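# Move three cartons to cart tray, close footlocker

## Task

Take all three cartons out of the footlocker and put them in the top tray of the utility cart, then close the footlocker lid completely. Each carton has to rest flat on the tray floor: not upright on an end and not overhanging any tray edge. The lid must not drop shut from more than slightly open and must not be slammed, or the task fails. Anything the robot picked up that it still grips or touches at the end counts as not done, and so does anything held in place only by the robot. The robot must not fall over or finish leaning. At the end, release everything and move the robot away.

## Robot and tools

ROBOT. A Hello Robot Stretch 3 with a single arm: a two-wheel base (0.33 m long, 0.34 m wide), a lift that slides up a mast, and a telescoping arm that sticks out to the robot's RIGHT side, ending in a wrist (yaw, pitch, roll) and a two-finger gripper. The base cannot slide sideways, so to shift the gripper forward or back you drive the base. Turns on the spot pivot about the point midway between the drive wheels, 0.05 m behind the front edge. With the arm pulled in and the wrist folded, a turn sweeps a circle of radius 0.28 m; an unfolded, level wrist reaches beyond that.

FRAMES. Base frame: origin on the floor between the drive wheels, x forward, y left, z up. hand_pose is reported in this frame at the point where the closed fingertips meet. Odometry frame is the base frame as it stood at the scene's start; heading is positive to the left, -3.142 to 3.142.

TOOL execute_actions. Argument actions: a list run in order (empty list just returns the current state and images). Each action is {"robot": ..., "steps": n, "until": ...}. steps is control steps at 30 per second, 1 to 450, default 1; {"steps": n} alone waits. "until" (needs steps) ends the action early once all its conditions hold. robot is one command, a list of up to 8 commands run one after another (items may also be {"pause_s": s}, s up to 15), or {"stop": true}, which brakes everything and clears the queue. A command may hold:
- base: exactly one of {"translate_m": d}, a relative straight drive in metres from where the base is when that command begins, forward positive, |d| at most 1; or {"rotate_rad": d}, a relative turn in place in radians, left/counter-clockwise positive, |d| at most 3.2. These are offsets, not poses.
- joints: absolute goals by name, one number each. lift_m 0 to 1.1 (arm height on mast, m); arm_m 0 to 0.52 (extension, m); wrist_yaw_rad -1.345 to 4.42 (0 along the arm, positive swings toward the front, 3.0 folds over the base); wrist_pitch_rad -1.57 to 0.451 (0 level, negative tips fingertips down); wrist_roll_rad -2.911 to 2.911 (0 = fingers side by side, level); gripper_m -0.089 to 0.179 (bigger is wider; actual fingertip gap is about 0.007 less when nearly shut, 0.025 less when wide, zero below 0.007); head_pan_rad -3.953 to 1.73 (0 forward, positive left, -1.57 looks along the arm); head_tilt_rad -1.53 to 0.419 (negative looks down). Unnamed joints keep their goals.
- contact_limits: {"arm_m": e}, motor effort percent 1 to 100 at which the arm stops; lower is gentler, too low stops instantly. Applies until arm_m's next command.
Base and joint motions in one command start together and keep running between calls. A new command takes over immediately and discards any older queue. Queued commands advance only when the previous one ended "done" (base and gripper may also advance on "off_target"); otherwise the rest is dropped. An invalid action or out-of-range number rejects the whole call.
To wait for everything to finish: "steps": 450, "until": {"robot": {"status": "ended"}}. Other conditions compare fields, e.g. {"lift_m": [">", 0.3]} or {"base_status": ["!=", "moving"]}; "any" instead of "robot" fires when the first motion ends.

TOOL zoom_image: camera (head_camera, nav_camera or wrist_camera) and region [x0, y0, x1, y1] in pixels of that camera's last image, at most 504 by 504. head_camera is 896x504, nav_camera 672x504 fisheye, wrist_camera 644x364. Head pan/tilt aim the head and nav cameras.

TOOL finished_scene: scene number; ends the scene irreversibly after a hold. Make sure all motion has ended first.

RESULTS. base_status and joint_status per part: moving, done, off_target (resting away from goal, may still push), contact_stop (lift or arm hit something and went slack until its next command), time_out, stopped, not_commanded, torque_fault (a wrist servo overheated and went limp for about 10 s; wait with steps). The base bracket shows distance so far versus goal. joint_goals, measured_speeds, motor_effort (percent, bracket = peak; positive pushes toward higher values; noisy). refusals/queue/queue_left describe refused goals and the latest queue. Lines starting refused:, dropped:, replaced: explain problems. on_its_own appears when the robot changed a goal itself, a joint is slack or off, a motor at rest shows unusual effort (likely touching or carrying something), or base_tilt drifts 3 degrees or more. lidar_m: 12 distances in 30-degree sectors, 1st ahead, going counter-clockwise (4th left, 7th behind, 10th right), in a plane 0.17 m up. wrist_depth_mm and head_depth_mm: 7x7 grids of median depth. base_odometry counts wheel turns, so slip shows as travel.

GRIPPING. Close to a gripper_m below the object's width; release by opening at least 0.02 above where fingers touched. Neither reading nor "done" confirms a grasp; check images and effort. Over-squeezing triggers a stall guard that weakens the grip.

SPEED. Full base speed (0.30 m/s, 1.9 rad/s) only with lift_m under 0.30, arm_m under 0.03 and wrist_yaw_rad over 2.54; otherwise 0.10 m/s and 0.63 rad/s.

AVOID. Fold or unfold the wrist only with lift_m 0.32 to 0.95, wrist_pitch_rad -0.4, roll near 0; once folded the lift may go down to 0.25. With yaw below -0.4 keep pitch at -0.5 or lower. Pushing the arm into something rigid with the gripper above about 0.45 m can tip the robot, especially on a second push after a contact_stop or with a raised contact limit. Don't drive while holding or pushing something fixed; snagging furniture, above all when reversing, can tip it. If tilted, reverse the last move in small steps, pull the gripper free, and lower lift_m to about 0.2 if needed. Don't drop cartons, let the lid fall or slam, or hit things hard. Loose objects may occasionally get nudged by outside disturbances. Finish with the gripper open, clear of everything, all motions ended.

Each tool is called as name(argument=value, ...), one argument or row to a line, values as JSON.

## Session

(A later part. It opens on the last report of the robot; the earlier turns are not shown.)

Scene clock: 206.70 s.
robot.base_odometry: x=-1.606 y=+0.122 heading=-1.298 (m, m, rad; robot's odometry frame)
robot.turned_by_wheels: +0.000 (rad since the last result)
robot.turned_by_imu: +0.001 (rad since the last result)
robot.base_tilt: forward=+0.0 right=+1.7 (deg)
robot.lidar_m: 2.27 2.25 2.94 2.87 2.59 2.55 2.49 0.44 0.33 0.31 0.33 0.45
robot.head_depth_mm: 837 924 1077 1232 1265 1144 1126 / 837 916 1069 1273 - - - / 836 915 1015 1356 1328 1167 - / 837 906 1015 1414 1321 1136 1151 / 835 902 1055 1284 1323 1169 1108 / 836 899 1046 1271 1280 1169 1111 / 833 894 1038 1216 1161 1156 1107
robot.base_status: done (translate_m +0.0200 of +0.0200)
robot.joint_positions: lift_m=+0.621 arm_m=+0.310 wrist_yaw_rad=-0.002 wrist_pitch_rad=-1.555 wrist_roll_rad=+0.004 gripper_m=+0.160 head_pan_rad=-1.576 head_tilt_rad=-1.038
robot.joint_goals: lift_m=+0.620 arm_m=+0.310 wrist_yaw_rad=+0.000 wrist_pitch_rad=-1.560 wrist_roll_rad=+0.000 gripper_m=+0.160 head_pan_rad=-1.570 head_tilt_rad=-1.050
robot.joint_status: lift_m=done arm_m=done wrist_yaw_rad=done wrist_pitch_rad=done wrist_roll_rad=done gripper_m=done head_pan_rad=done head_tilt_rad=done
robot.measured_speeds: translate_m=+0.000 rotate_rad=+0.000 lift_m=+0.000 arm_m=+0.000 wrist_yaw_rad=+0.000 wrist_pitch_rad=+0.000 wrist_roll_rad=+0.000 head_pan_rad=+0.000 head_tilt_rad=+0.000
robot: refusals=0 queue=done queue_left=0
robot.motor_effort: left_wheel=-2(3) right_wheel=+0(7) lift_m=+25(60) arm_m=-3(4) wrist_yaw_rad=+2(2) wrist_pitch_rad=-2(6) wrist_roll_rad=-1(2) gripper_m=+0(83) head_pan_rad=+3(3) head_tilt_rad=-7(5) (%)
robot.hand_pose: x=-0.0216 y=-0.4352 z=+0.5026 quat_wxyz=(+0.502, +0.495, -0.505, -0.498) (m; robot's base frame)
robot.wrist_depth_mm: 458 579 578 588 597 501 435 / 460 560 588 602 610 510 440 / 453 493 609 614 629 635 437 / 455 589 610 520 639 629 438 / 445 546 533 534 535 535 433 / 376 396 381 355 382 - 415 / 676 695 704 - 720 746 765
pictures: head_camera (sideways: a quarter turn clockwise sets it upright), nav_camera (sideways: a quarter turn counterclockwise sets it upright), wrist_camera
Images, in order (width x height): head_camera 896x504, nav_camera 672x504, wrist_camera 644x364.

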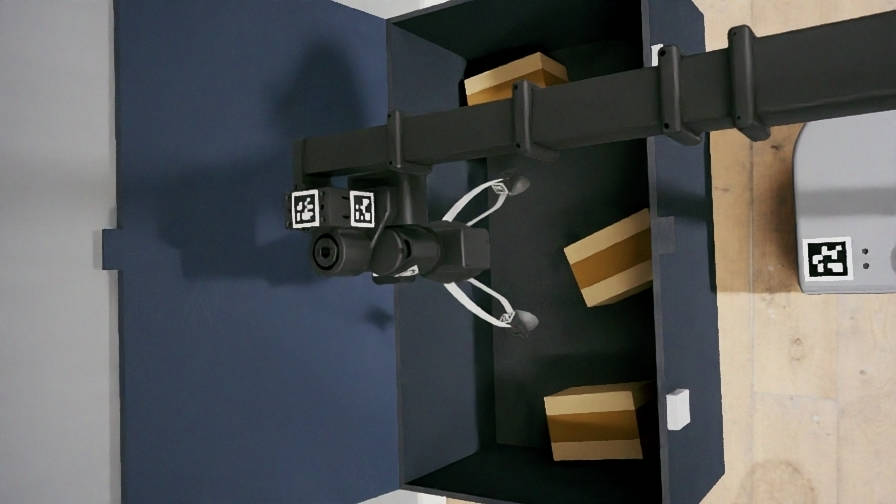

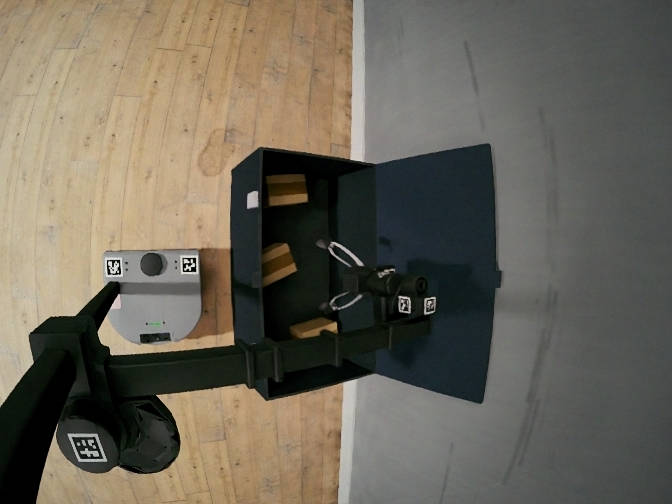

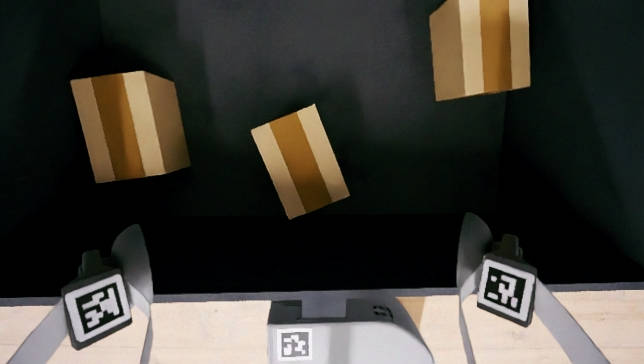

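execute_actions(
  actions=[
    {"robot":{"joints":{"lift_m":0.33,"arm_m":0.296,"wrist_roll_rad":-0.40},"base":{"translate_m":0.024}},"steps":300,"until":{"robot":{"status":"ended"}}},
  ],
)

Scene clock: 223.33 s.
robot.base_odometry: x=-1.599 y=+0.099 heading=-1.298 (m, m, rad; robot's odometry frame)
robot.turned_by_wheels: +0.000 (rad since the last result)
robot.turned_by_imu: +0.001 (rad since the last result)
robot.base_tilt: forward=+0.0 right=+1.6 (deg)
robot.lidar_m: 2.25 2.23 2.93 2.86 2.58 2.58 2.51 0.44 0.32 0.31 0.33 0.45
robot.head_depth_mm: 837 924 1074 1245 1276 1173 1114 / 839 918 1074 1280 1290 1175 1144 / 836 913 1067 1261 1301 1154 - / 838 908 1060 1248 1165 1143 1153 / 837 902 1052 1287 1324 1167 1109 / 835 896 1047 1270 1216 1166 1106 / 835 892 1042 1235 1139 1167 1105
robot.base_status: done (translate_m +0.0240 of +0.0240)
robot.joint_positions: lift_m=+0.331 arm_m=+0.296 wrist_yaw_rad=-0.002 wrist_pitch_rad=-1.556 wrist_roll_rad=-0.394 gripper_m=+0.160 head_pan_rad=-1.576 head_tilt_rad=-1.038
robot.joint_goals: lift_m=+0.330 arm_m=+0.296 wrist_yaw_rad=+0.000 wrist_pitch_rad=-1.560 wrist_roll_rad=-0.400 gripper_m=+0.160 head_pan_rad=-1.570 head_tilt_rad=-1.050
robot.joint_status: lift_m=done arm_m=done wrist_yaw_rad=done wrist_pitch_rad=done wrist_roll_rad=done gripper_m=done head_pan_rad=done head_tilt_rad=done
robot.measured_speeds: translate_m=+0.000 rotate_rad=+0.000 lift_m=+0.000 arm_m=+0.000 wrist_yaw_rad=+0.000 wrist_pitch_rad=+0.000 wrist_roll_rad=+0.000 head_pan_rad=+0.000 head_tilt_rad=+0.000
robot: refusals=0 queue=done queue_left=0
robot.motor_effort: left_wheel=-2(2) right_wheel=+1(5) lift_m=+24(25) arm_m=-3(4) wrist_yaw_rad=+2(1) wrist_pitch_rad=-2(2) wrist_roll_rad=-2(1) gripper_m=+0(0) head_pan_rad=+3(3) head_tilt_rad=-5(5) (%)
robot.hand_pose: x=-0.0215 y=-0.4211 z=+0.2127 quat_wxyz=(+0.592, +0.584, -0.395, -0.390) (m; robot's base frame)
robot.wrist_depth_mm: 216 305 321 323 330 335 342 / 232 321 327 327 337 343 349 / 324 329 333 227 232 353 353 / 329 339 346 233 352 363 364 / 255 312 351 239 365 376 380 / 206 251 273 243 379 - 390 / - 189 223 267 331 391 388
pictures: head_camera (sideways: a quarter turn clockwise sets it upright), nav_camera (sideways: a quarter turn counterclockwise sets it upright), wrist_camera
Images, in order (width x height): head_camera 896x504, nav_camera 672x504, wrist_camera 644x364.

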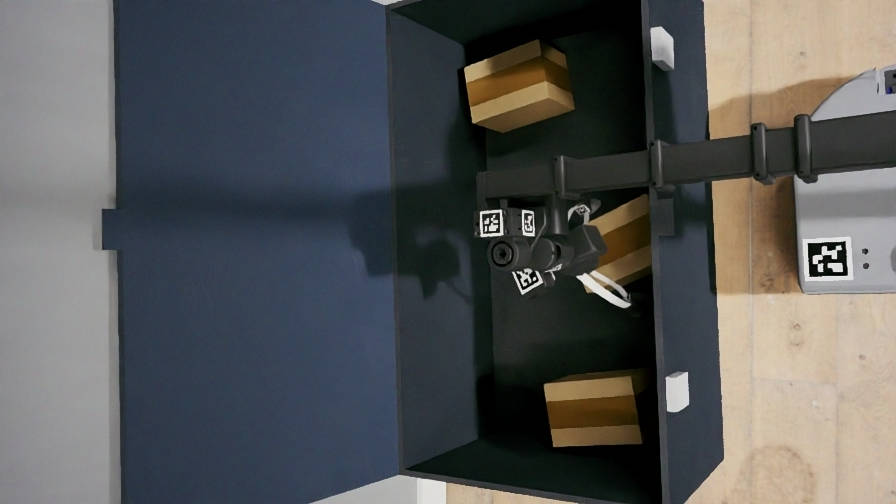

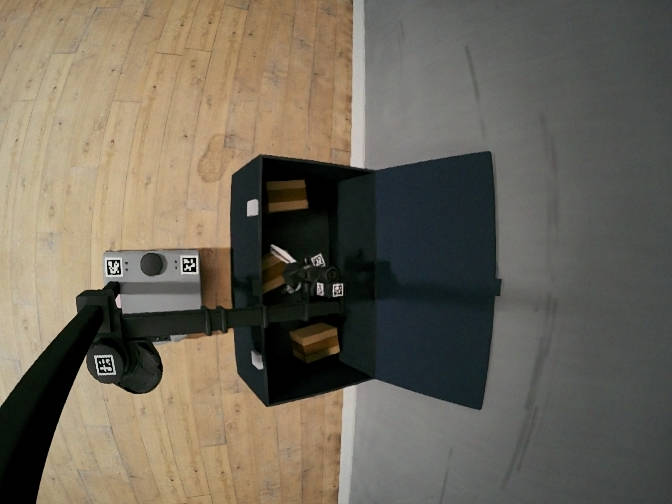

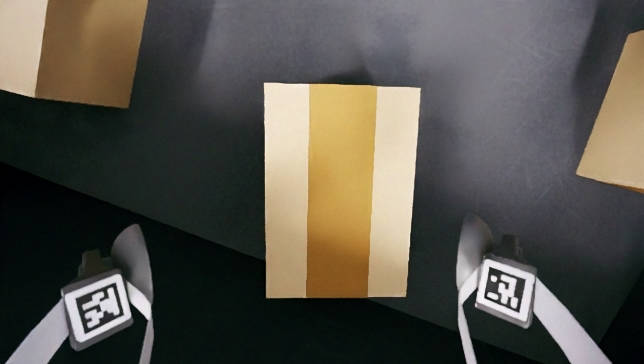

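execute_actions(
  actions=[
    {"robot":[{"joints":{"lift_m":0.27,"arm_m":0.308},"base":{"translate_m":-0.018}}],"steps":300,"until":{"robot":{"status":"ended"}}},
  ],
)

Scene clock: 233.73 s.
robot.base_odometry: x=-1.604 y=+0.117 heading=-1.298 (m, m, rad; robot's odometry frame)
robot.turned_by_wheels: +0.000 (rad since the last result)
robot.turned_by_imu: +0.001 (rad since the last result)
robot.base_tilt: forward=-0.1 right=+1.7 (deg)
robot.lidar_m: 2.27 2.25 2.94 2.87 2.59 2.55 2.49 0.44 0.32 0.31 0.32 0.45
robot.head_depth_mm: 836 924 1077 1226 1269 1175 1119 / 836 919 1074 1278 1291 1172 1144 / 835 908 1067 1299 1326 1160 - / 835 904 1057 1297 1152 1144 1154 / 834 901 1052 1277 1322 1166 1109 / 835 898 1044 1273 1265 1170 1110 / 836 893 1040 1211 1161 1166 1108
robot.base_status: done (translate_m -0.0180 of -0.0180)
robot.joint_positions: lift_m=+0.271 arm_m=+0.308 wrist_yaw_rad=-0.002 wrist_pitch_rad=-1.556 wrist_roll_rad=-0.394 gripper_m=+0.160 head_pan_rad=-1.576 head_tilt_rad=-1.038
robot.joint_goals: lift_m=+0.270 arm_m=+0.308 wrist_yaw_rad=+0.000 wrist_pitch_rad=-1.560 wrist_roll_rad=-0.400 gripper_m=+0.160 head_pan_rad=-1.570 head_tilt_rad=-1.050
robot.joint_status: lift_m=done arm_m=done wrist_yaw_rad=done wrist_pitch_rad=done wrist_roll_rad=done gripper_m=done head_pan_rad=done head_tilt_rad=done
robot.measured_speeds: translate_m=+0.000 rotate_rad=+0.000 lift_m=+0.000 arm_m=+0.000 wrist_yaw_rad=+0.000 wrist_pitch_rad=+0.000 wrist_roll_rad=+0.000 head_pan_rad=+0.000 head_tilt_rad=+0.000
robot: refusals=0 queue=done queue_left=0
robot.motor_effort: left_wheel=-2(5) right_wheel=+0(5) lift_m=+25(20) arm_m=+3(5) wrist_yaw_rad=+2(2) wrist_pitch_rad=-2(2) wrist_roll_rad=-2(2) gripper_m=+1(0) head_pan_rad=+3(3) head_tilt_rad=-5(5) (%)
robot.hand_pose: x=-0.0215 y=-0.4324 z=+0.1527 quat_wxyz=(+0.592, +0.584, -0.395, -0.390) (m; robot's base frame)
robot.wrist_depth_mm: 239 262 264 269 273 278 282 / 253 268 268 166 278 284 291 / 270 272 166 167 171 292 299 / 276 281 171 172 177 300 305 / 273 288 176 177 302 310 315 / 220 267 180 182 311 - 323 / - 201 212 187 318 330 334
pictures: head_camera (sideways: a quarter turn clockwise sets it upright), nav_camera (sideways: a quarter turn counterclockwise sets it upright), wrist_camera
Images, in order (width x height): head_camera 896x504, nav_camera 672x504, wrist_camera 644x364.

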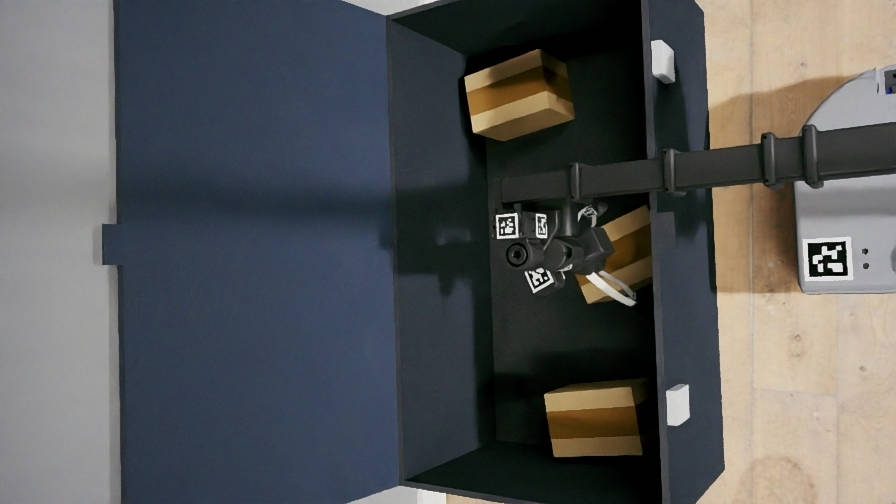

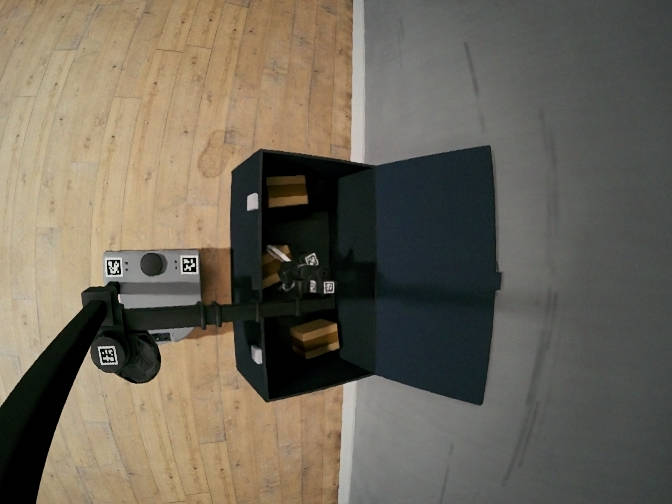

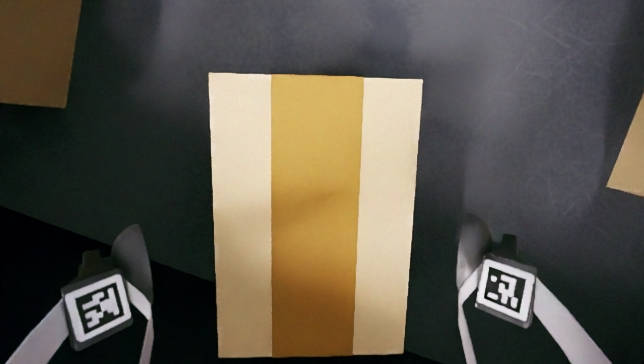

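execute_actions(
  actions=[
    {"robot":{"joints":{"lift_m":0.212,"head_pan_rad":1.73,"head_tilt_rad":-0.35}},"steps":100,"until":{"robot":{"status":"ended"}}},
    {"robot":[{"joints":{"gripper_m":0.085}},{"joints":{"lift_m":0.62}}],"steps":300,"until":{"robot":{"status":"ended"}}},
  ],
)

Scene clock: 249.17 s.
robot.base_odometry: x=-1.604 y=+0.117 heading=-1.298 (m, m, rad; robot's odometry frame)
robot.turned_by_wheels: +0.000 (rad since the last result)
robot.turned_by_imu: +0.002 (rad since the last result)
robot.base_tilt: forward=+0.0 right=+1.7 (deg)
robot.lidar_m: 2.26 2.25 2.94 2.87 2.58 2.55 2.49 0.44 0.32 0.31 0.33 0.45
robot.head_depth_mm: 2409 2539 2637 2831 2658 1956 1545 / 2458 2582 2708 2874 2666 1962 1553 / 2484 2623 2735 2947 2665 1961 1553 / 2514 2658 2809 2970 2669 1958 1561 / 2549 2674 2857 3005 2656 1975 1553 / 2591 2711 2891 3081 2686 1976 1557 / 2627 2774 2941 3101 2699 2048 -
robot.base_status: done (translate_m -0.0180 of -0.0180)
robot.joint_positions: lift_m=+0.619 arm_m=+0.308 wrist_yaw_rad=-0.002 wrist_pitch_rad=-1.553 wrist_roll_rad=-0.395 gripper_m=+0.089 head_pan_rad=+1.723 head_tilt_rad=-0.358
robot.joint_goals: lift_m=+0.620 arm_m=+0.308 wrist_yaw_rad=+0.000 wrist_pitch_rad=-1.560 wrist_roll_rad=-0.400 gripper_m=+0.088 head_pan_rad=+1.730 head_tilt_rad=-0.350
robot.joint_status: lift_m=done arm_m=done wrist_yaw_rad=done wrist_pitch_rad=done wrist_roll_rad=done gripper_m=done head_pan_rad=done head_tilt_rad=done
robot.measured_speeds: translate_m=+0.000 rotate_rad=+0.000 lift_m=+0.000 arm_m=+0.000 wrist_yaw_rad=+0.000 wrist_pitch_rad=+0.000 wrist_roll_rad=+0.000 head_pan_rad=+0.000 head_tilt_rad=+0.000
robot: refusals=0 queue=done queue_left=0
robot.motor_effort: left_wheel=-1(4) right_wheel=+0(9) lift_m=+65(67) arm_m=+2(3) wrist_yaw_rad=+2(1) wrist_pitch_rad=-3(5) wrist_roll_rad=-2(2) gripper_m=-18(100) head_pan_rad=+3(41) head_tilt_rad=+4(33) (%)
robot.hand_pose: x=-0.0216 y=-0.4332 z=+0.5013 quat_wxyz=(+0.593, +0.583, -0.396, -0.390) (m; robot's base frame)
robot.wrist_depth_mm: 390 466 572 591 587 477 392 / 421 475 119 121 123 552 493 / 454 589 121 123 125 527 509 / 365 441 124 125 128 606 471 / 642 347 126 128 130 587 442 / 650 653 129 130 133 506 419 / 664 680 131 134 136 438 413
pictures: head_camera (sideways: a quarter turn clockwise sets it upright), nav_camera (sideways: a quarter turn counterclockwise sets it upright), wrist_camera
Images, in order (width x height): head_camera 896x504, nav_camera 672x504, wrist_camera 644x364.

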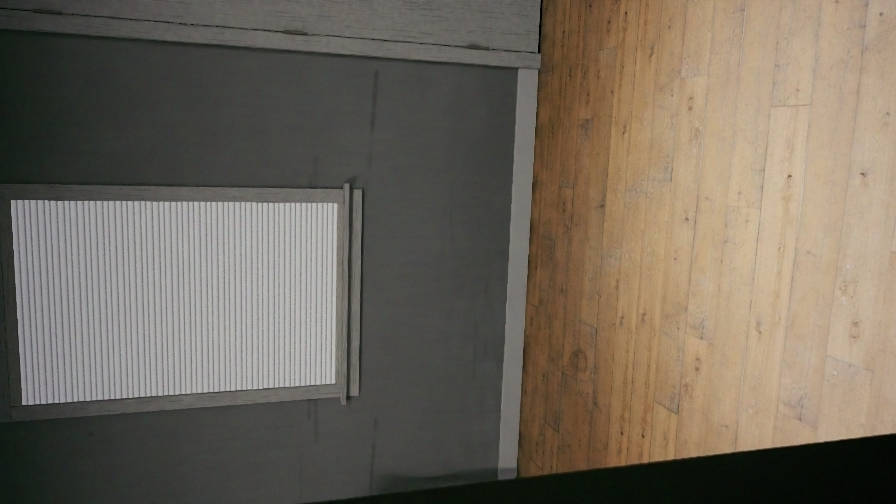

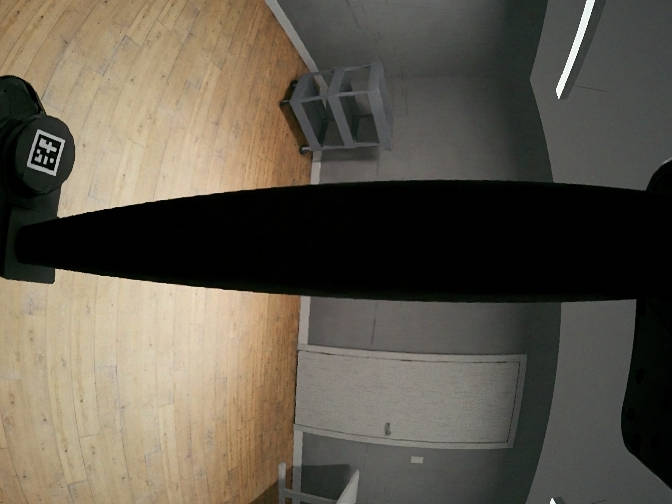

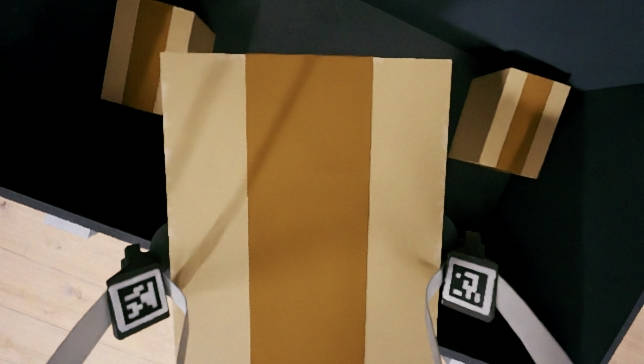

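execute_actions(
  actions=[
    {"robot":[{"joints":{"arm_m":0.0,"wrist_roll_rad":0,"wrist_pitch_rad":-0.4,"wrist_yaw_rad":2.62,"head_pan_rad":-3.14,"head_tilt_rad":-0.4},"base":{"rotate_rad":-1.0}},{"joints":{"lift_m":0.298}}],"steps":300,"until":{"robot":{"status":"ended"}}},
  ],
)

Scene clock: 287.27 s.
robot.base_odometry: x=-1.604 y=+0.117 heading=-2.298 (m, m, rad; robot's odometry frame)
robot.turned_by_wheels: -1.000 (rad since the last result)
robot.turned_by_imu: -0.979 (rad since the last result)
robot.base_tilt: forward=+0.0 right=+1.6 (deg)
robot.lidar_m: 0.33 1.42 2.27 2.25 2.90 2.87 2.56 2.53 2.49 0.42 0.32 0.31
robot.head_depth_mm: 2515 2652 2797 2919 2501 1867 1502 / 2671 2823 2952 3112 2500 1876 1504 / 2846 2979 3143 3268 2512 1876 1505 / 2982 3160 3220 3073 2498 1878 1505 / 3176 3397 3531 3014 2513 1887 1504 / 3052 3166 3303 3263 2499 1885 1514 / 2775 2874 2982 3097 2493 1887 1510
robot.base_status: done (rotate_rad -0.9999 of -1.0000)
robot.joint_positions: lift_m=+0.619 arm_m=+0.000 wrist_yaw_rad=+2.619 wrist_pitch_rad=-0.487 wrist_roll_rad=-0.003 gripper_m=+0.089 head_pan_rad=-3.133 head_tilt_rad=-0.395
robot.joint_goals: lift_m=+0.620 arm_m=+0.000 wrist_yaw_rad=+2.620 wrist_pitch_rad=-0.400 wrist_roll_rad=+0.000 gripper_m=+0.088 head_pan_rad=-3.140 head_tilt_rad=-0.400
robot.joint_status: lift_m=done arm_m=done wrist_yaw_rad=done wrist_pitch_rad=off_target wrist_roll_rad=done gripper_m=done head_pan_rad=done head_tilt_rad=done
robot.measured_speeds: translate_m=+0.000 rotate_rad=+0.000 lift_m=+0.000 arm_m=+0.000 wrist_yaw_rad=+0.000 wrist_pitch_rad=+0.000 wrist_roll_rad=+0.000 head_pan_rad=+0.000 head_tilt_rad=+0.000
robot: refusals=0 queue=dropped queue_left=0
robot.on_its_own: wrist_pitch_rad is at rest, and its effort (+36) is outside its rest range (-20 to +32)
robot.motor_effort: left_wheel=+2(6) right_wheel=-5(9) lift_m=+64(65) arm_m=-3(5) wrist_yaw_rad=+1(10) wrist_pitch_rad=+36(39) wrist_roll_rad=+1(3) gripper_m=-17(17) head_pan_rad=-3(41) head_tilt_rad=-2(6) (%)
robot.hand_pose: x=+0.0861 y=+0.0411 z=+0.6167 quat_wxyz=(+0.342, +0.706, -0.012, +0.620) (m; robot's base frame)
robot.wrist_depth_mm: - - - - - - - / - - - - - - - / - - - - - - - / - - 188 180 - - - / - - 154 153 157 - 874 / - - 134 134 134 587 602 / - 121 118 118 119 493 669
pictures: head_camera (sideways: a quarter turn clockwise sets it upright), nav_camera (sideways: a quarter turn counterclockwise sets it upright), wrist_camera
dropped: robot: command 0 of its queue: wrist_pitch_rad: off_target
Images, in order (width x height): head_camera 896x504, nav_camera 672x504, wrist_camera 644x364.

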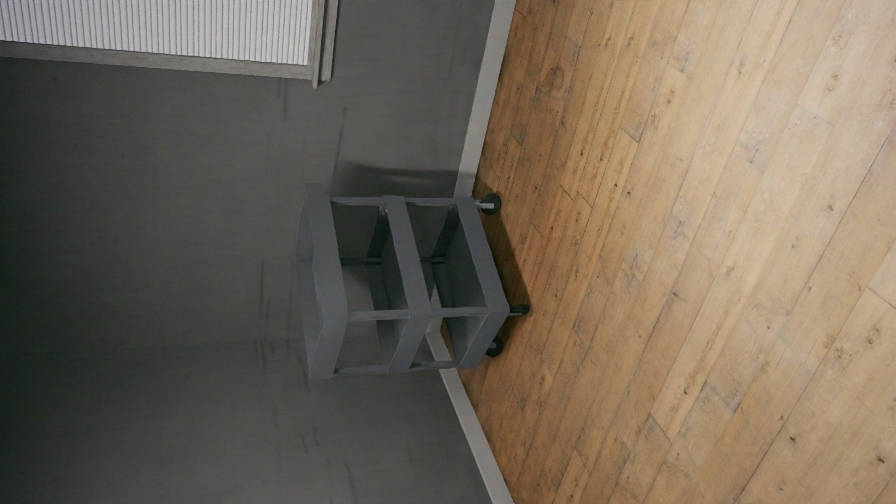

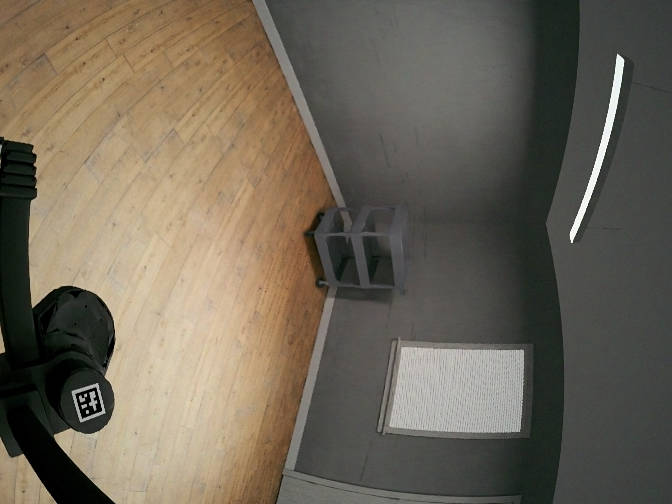

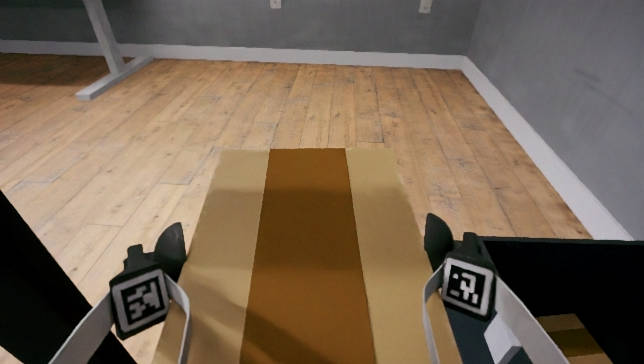

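execute_actions(
  actions=[
    {"robot":{"joints":{"lift_m":0.295,"head_tilt_rad":-0.6},"base":{"rotate_rad":-0.095}},"steps":60,"until":{"robot":{"base_status":"done"}}},
    {"robot":{"base":{"translate_m":-0.3}},"steps":150,"until":{"robot":{"lift_m":["<",0.298]}}},
    {"robot":[{"base":{"translate_m":-1.0}},{"base":{"translate_m":-0.7}}],"steps":300,"until":{"robot":{"status":"ended"}}},
  ],
)

Scene clock: 331.00 s.
robot.base_odometry: x=-0.211 y=+1.410 heading=-2.393 (m, m, rad; robot's odometry frame)
robot.turned_by_wheels: -0.095 (rad since the last result)
robot.turned_by_imu: -0.092 (rad since the last result)
robot.base_tilt: forward=+0.0 right=+1.7 (deg)
robot.lidar_m: 2.03 3.34 2.79 1.78 1.31 1.26 0.84 0.76 1.54 1.60 2.20 2.02
robot.head_depth_mm: 1058 1143 1236 1351 1493 1534 1290 / 1103 1201 1304 1432 1587 1530 1291 / 1158 1257 1371 1520 1688 1535 1297 / 1212 1324 1361 1571 1686 1467 1298 / 1270 1397 1246 1389 1289 1425 1302 / 1332 1472 1326 977 1208 1364 1273 / 1419 1569 1291 900 1207 1269 1210
robot.base_status: done (translate_m -0.7000 of -0.7000)
robot.joint_positions: lift_m=+0.295 arm_m=+0.000 wrist_yaw_rad=+2.620 wrist_pitch_rad=-0.486 wrist_roll_rad=-0.003 gripper_m=+0.089 head_pan_rad=-3.133 head_tilt_rad=-0.594
robot.joint_goals: lift_m=+0.295 arm_m=+0.000 wrist_yaw_rad=+2.620 wrist_pitch_rad=-0.400 wrist_roll_rad=+0.000 gripper_m=+0.088 head_pan_rad=-3.140 head_tilt_rad=-0.600
robot.joint_status: lift_m=done arm_m=done wrist_yaw_rad=done wrist_pitch_rad=off_target wrist_roll_rad=done gripper_m=done head_pan_rad=done head_tilt_rad=done
robot.measured_speeds: translate_m=+0.000 rotate_rad=+0.000 lift_m=+0.000 arm_m=+0.000 wrist_yaw_rad=+0.000 wrist_pitch_rad=+0.000 wrist_roll_rad=+0.000 head_pan_rad=+0.000 head_tilt_rad=+0.000
robot: refusals=0 queue=done queue_left=0
robot.on_its_own: wrist_pitch_rad is at rest, and its effort (+35) is outside its rest range (-20 to +32)
robot.motor_effort: left_wheel=+2(6) right_wheel=-4(12) lift_m=+33(67) arm_m=-3(3) wrist_yaw_rad=+0(1) wrist_pitch_rad=+35(36) wrist_roll_rad=+1(1) gripper_m=-17(17) head_pan_rad=-3(3) head_tilt_rad=-4(21) (%)
robot.hand_pose: x=+0.0861 y=+0.0413 z=+0.2930 quat_wxyz=(+0.342, +0.706, -0.012, +0.620) (m; robot's base frame)
robot.wrist_depth_mm: - - - - - - - / - - - - - - - / 828 822 837 832 840 856 867 / 648 658 187 180 639 688 678 / 553 564 153 154 157 568 568 / - - 133 134 134 482 479 / - 118 118 118 119 417 419
pictures: head_camera (sideways: a quarter turn clockwise sets it upright), nav_camera (sideways: a quarter turn counterclockwise sets it upright), wrist_camera
Images, in order (width x height): head_camera 896x504, nav_camera 672x504, wrist_camera 644x364.

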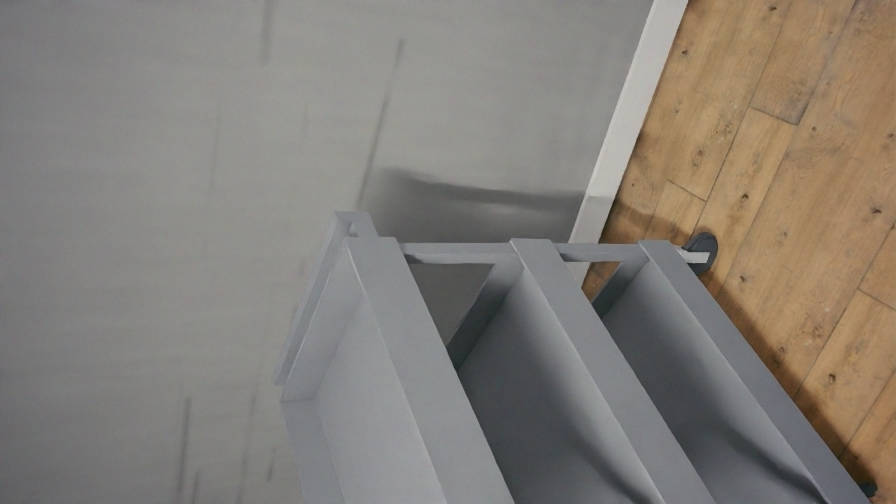

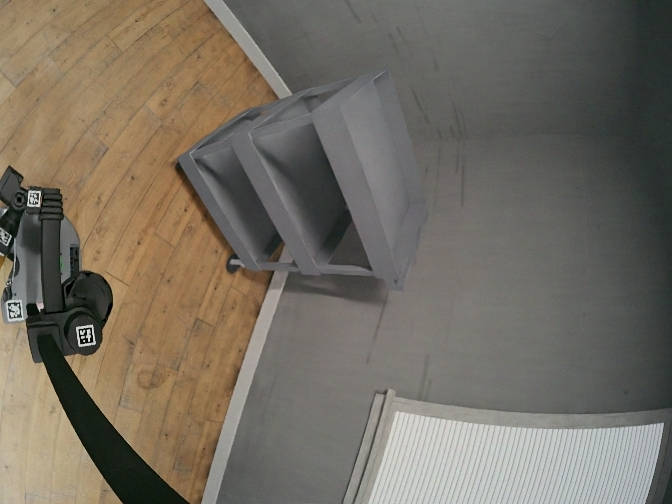

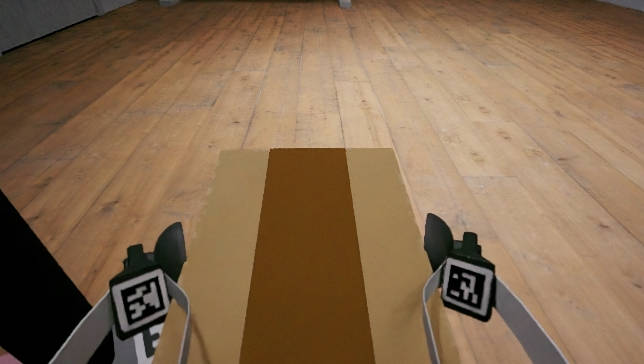

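execute_actions(
  actions=[
    {"robot":[{"base":{"rotate_rad":-0.285}},{"base":{"translate_m":-0.73},"joints":{"lift_m":1.07,"head_pan_rad":-1.57,"head_tilt_rad":-0.9}}],"steps":150,"until":{"robot":{"lift_m":[">",0.5]}}},
    {"robot":{"joints":{"wrist_pitch_rad":-1.56,"wrist_yaw_rad":0}},"steps":300,"until":{"robot":{"base_status":"done"}}},
    {"robot":{"base":{"rotate_rad":-0.515}},"steps":300,"until":{"robot":{"status":"ended"}}},
  ],
)

Scene clock: 384.83 s.
robot.base_odometry: x=+0.442 y=+1.737 heading=+3.090 (m, m, rad; robot's odometry frame)
robot.turned_by_wheels: -0.800 (rad since the last result)
robot.turned_by_imu: -0.781 (rad since the last result)
robot.base_tilt: forward=+0.0 right=+1.6 (deg)
robot.lidar_m: 2.73 2.75 3.73 3.11 1.12 0.64 0.56 0.56 0.37 0.36 0.38 0.54
robot.head_depth_mm: - - - - - - 1120 / - - - - - - - / - - - - - - - / 1294 1357 794 - - - - / 1241 867 770 646 873 318 - / 1199 864 771 646 871 854 1106 / 1169 865 769 643 869 853 1121
robot.base_status: done (rotate_rad -0.5149 of -0.5150)
robot.joint_positions: lift_m=+1.069 arm_m=+0.000 wrist_yaw_rad=+0.003 wrist_pitch_rad=-1.548 wrist_roll_rad=-0.003 gripper_m=+0.089 head_pan_rad=-1.577 head_tilt_rad=-0.889
robot.joint_goals: lift_m=+1.070 arm_m=+0.000 wrist_yaw_rad=+0.000 wrist_pitch_rad=-1.560 wrist_roll_rad=+0.000 gripper_m=+0.088 head_pan_rad=-1.570 head_tilt_rad=-0.900
robot.joint_status: lift_m=done arm_m=done wrist_yaw_rad=done wrist_pitch_rad=done wrist_roll_rad=done gripper_m=done head_pan_rad=done head_tilt_rad=done
robot.measured_speeds: translate_m=+0.000 rotate_rad=+0.000 lift_m=+0.000 arm_m=+0.000 wrist_yaw_rad=+0.000 wrist_pitch_rad=+0.000 wrist_roll_rad=+0.000 head_pan_rad=+0.000 head_tilt_rad=+0.000
robot: refusals=0 queue=done queue_left=0
robot.motor_effort: left_wheel=+2(8) right_wheel=-5(12) lift_m=+64(67) arm_m=-2(3) wrist_yaw_rad=-3(8) wrist_pitch_rad=-5(34) wrist_roll_rad=+1(1) gripper_m=-17(18) head_pan_rad=+4(41) head_tilt_rad=-5(22) (%)
robot.hand_pose: x=-0.0217 y=-0.1268 z=+0.9512 quat_wxyz=(+0.507, +0.496, -0.504, -0.493) (m; robot's base frame)
robot.wrist_depth_mm: 983 569 582 589 - 701 496 / - - 888 826 - 733 516 / - - 146 148 151 776 545 / - - 145 146 149 823 564 / - - 143 144 146 858 582 / - - 142 143 145 858 632 / - - 140 141 143 - 655
pictures: head_camera (sideways: a quarter turn clockwise sets it upright), nav_camera (sideways: a quarter turn counterclockwise sets it upright), wrist_camera
Images, in order (width x height): head_camera 896x504, nav_camera 672x504, wrist_camera 644x364.

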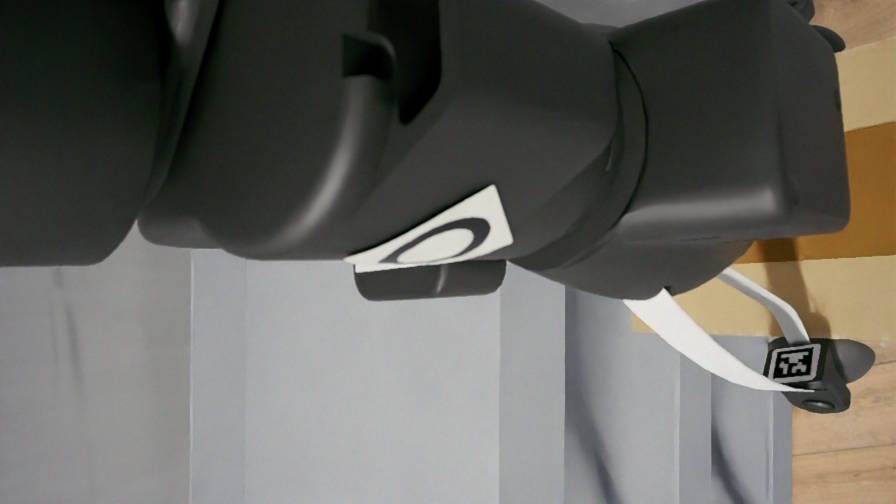

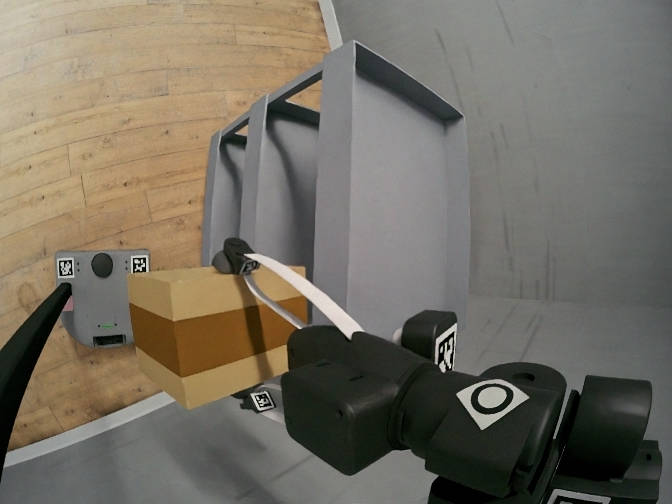

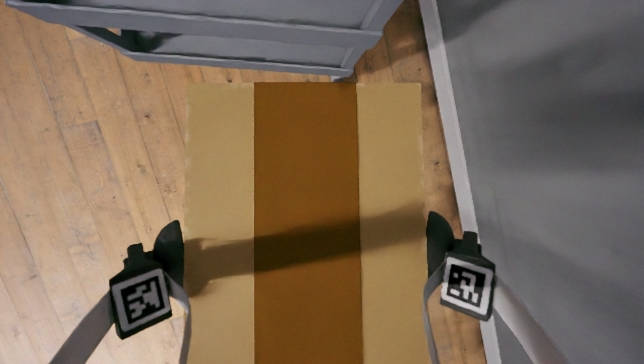

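execute_actions(
  actions=[
    {"robot":{"joints":{"lift_m":1.1,"wrist_pitch_rad":-1.3,"arm_m":0.05}},"steps":150,"until":{"robot":{"status":"ended"}}},
  ],
)

Scene clock: 405.30 s.
robot.base_odometry: x=+0.442 y=+1.737 heading=+3.090 (m, m, rad; robot's odometry frame)
robot.turned_by_wheels: +0.000 (rad since the last result)
robot.turned_by_imu: +0.001 (rad since the last result)
robot.base_tilt: forward=+0.0 right=+1.6 (deg)
robot.lidar_m: 2.73 2.75 3.72 3.11 1.12 0.65 0.56 0.56 0.37 0.36 0.38 0.54
robot.head_depth_mm: - 930 947 569 1173 1235 1146 / - - - - 309 294 1128 / - - - - 312 294 1108 / - - - - 313 291 1110 / 1233 869 771 384 313 305 1123 / 1202 867 770 645 872 855 1120 / 1169 864 769 645 871 855 1126
robot.base_status: done (rotate_rad -0.5149 of -0.5150)
robot.joint_positions: lift_m=+1.099 arm_m=+0.050 wrist_yaw_rad=+0.002 wrist_pitch_rad=-1.315 wrist_roll_rad=-0.003 gripper_m=+0.089 head_pan_rad=-1.577 head_tilt_rad=-0.889
robot.joint_goals: lift_m=+1.100 arm_m=+0.050 wrist_yaw_rad=+0.000 wrist_pitch_rad=-1.300 wrist_roll_rad=+0.000 gripper_m=+0.088 head_pan_rad=-1.570 head_tilt_rad=-0.900
robot.joint_status: lift_m=done arm_m=done wrist_yaw_rad=done wrist_pitch_rad=done wrist_roll_rad=done gripper_m=done head_pan_rad=done head_tilt_rad=done
robot.measured_speeds: translate_m=+0.000 rotate_rad=+0.000 lift_m=+0.000 arm_m=+0.000 wrist_yaw_rad=+0.000 wrist_pitch_rad=+0.000 wrist_roll_rad=+0.000 head_pan_rad=+0.000 head_tilt_rad=+0.000
robot: refusals=0 queue=done queue_left=0
robot.motor_effort: left_wheel=+2(2) right_wheel=-5(5) lift_m=+64(61) arm_m=+3(3) wrist_yaw_rad=-2(3) wrist_pitch_rad=+6(9) wrist_roll_rad=+1(1) gripper_m=-18(17) head_pan_rad=+3(3) head_tilt_rad=-5(5) (%)
robot.hand_pose: x=-0.0215 y=-0.2361 z=+0.9838 quat_wxyz=(+0.561, +0.433, -0.558, -0.431) (m; robot's base frame)
robot.wrist_depth_mm: 354 359 365 371 377 541 453 / 338 354 359 365 368 553 471 / 655 656 153 154 157 665 492 / - - 148 149 153 728 511 / - - 145 147 148 779 543 / - - 141 143 145 768 562 / - - 138 139 142 - 590
pictures: head_camera (sideways: a quarter turn clockwise sets it upright), nav_camera (sideways: a quarter turn counterclockwise sets it upright), wrist_camera
Images, in order (width x height): head_camera 896x504, nav_camera 672x504, wrist_camera 644x364.

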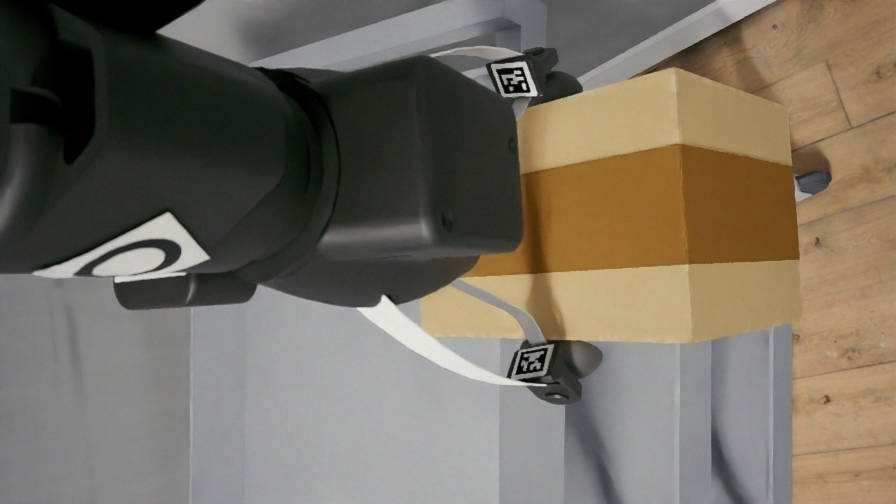

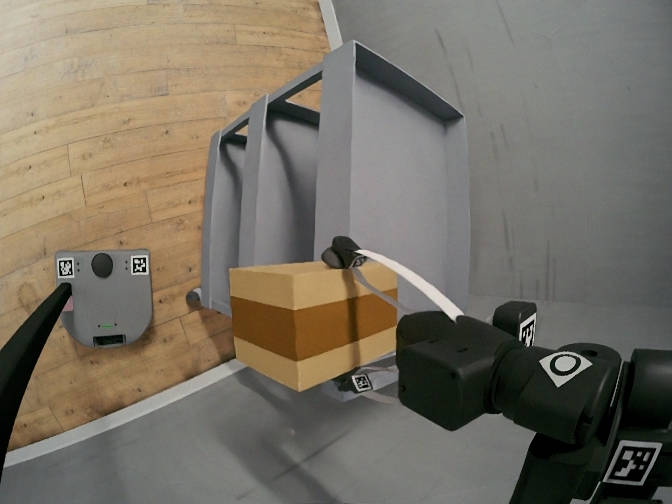

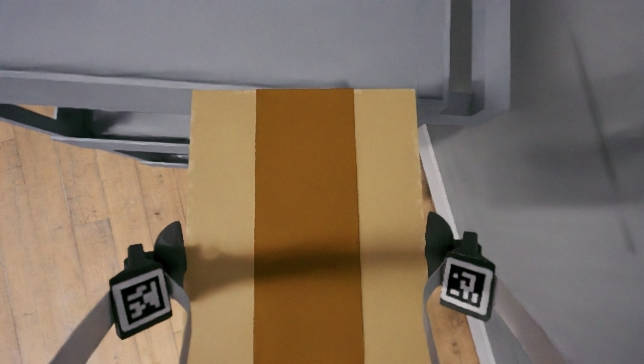

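execute_actions(
  actions=[
    {"robot":[{"joints":{"arm_m":0.39}},{"joints":{"lift_m":1.01}}],"steps":250,"until":{"robot":{"status":"ended"}}},
  ],
)

Scene clock: 427.40 s.
robot.base_odometry: x=+0.442 y=+1.737 heading=+3.090 (m, m, rad; robot's odometry frame)
robot.turned_by_wheels: +0.000 (rad since the last result)
robot.turned_by_imu: +0.003 (rad since the last result)
robot.base_tilt: forward=+0.0 right=+1.7 (deg)
robot.lidar_m: 2.73 2.75 3.72 3.10 1.12 0.65 0.56 0.56 0.37 0.36 0.38 0.54
robot.head_depth_mm: 902 936 943 583 1159 1246 1145 / 1027 1045 732 632 633 1265 1145 / 1296 866 714 642 873 858 1125 / - 676 593 632 869 856 1127 / 1228 850 712 633 873 854 1123 / 1205 864 768 645 870 854 1121 / 1171 863 769 644 867 855 1126
robot.base_status: done (rotate_rad -0.5149 of -0.5150)
robot.joint_positions: lift_m=+1.010 arm_m=+0.390 wrist_yaw_rad=+0.001 wrist_pitch_rad=-1.315 wrist_roll_rad=-0.003 gripper_m=+0.089 head_pan_rad=-1.577 head_tilt_rad=-0.889
robot.joint_goals: lift_m=+1.010 arm_m=+0.390 wrist_yaw_rad=+0.000 wrist_pitch_rad=-1.300 wrist_roll_rad=+0.000 gripper_m=+0.088 head_pan_rad=-1.570 head_tilt_rad=-0.900
robot.joint_status: lift_m=done arm_m=done wrist_yaw_rad=done wrist_pitch_rad=done wrist_roll_rad=done gripper_m=done head_pan_rad=done head_tilt_rad=done
robot.measured_speeds: translate_m=+0.000 rotate_rad=+0.000 lift_m=+0.000 arm_m=+0.000 wrist_yaw_rad=+0.000 wrist_pitch_rad=+0.000 wrist_roll_rad=+0.000 head_pan_rad=+0.000 head_tilt_rad=+0.000
robot: refusals=0 queue=done queue_left=0
robot.motor_effort: left_wheel=+1(2) right_wheel=-4(4) lift_m=+32(62) arm_m=+2(2) wrist_yaw_rad=-1(2) wrist_pitch_rad=+6(7) wrist_roll_rad=+1(1) gripper_m=-16(17) head_pan_rad=+3(3) head_tilt_rad=-5(4) (%)
robot.hand_pose: x=-0.0216 y=-0.5763 z=+0.8950 quat_wxyz=(+0.561, +0.433, -0.558, -0.432) (m; robot's base frame)
robot.wrist_depth_mm: 266 268 274 277 280 253 225 / 261 264 268 272 279 249 223 / 259 262 149 151 154 247 222 / 256 259 146 148 151 242 218 / 254 255 143 145 148 231 214 / 250 - 141 143 145 208 205 / 247 249 139 140 143 240 202
pictures: head_camera (sideways: a quarter turn clockwise sets it upright), nav_camera (sideways: a quarter turn counterclockwise sets it upright), wrist_camera
Images, in order (width x height): head_camera 896x504, nav_camera 672x504, wrist_camera 644x364.

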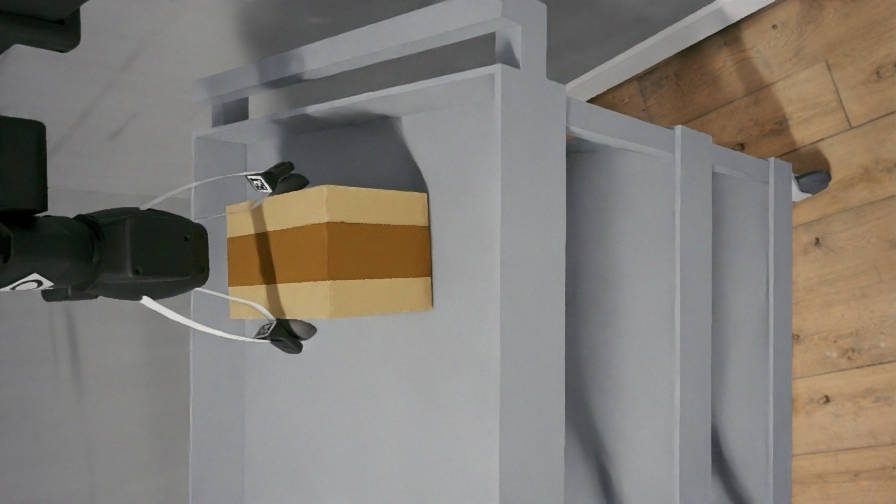

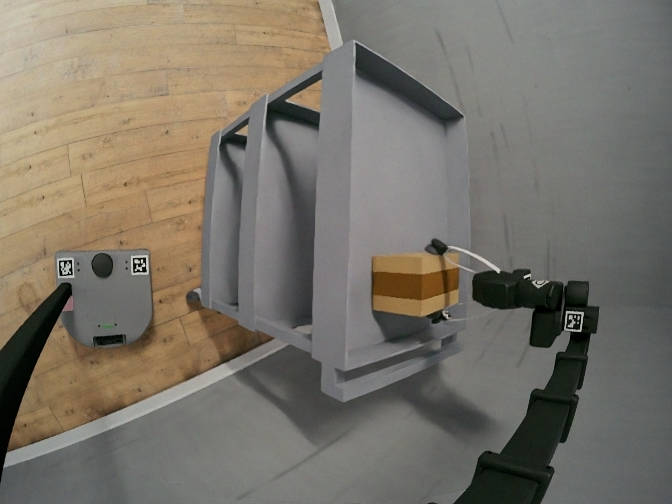

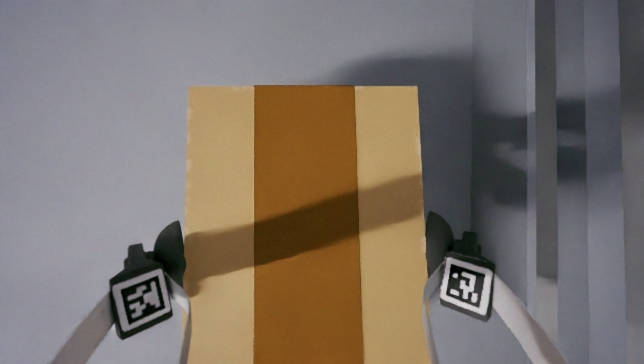

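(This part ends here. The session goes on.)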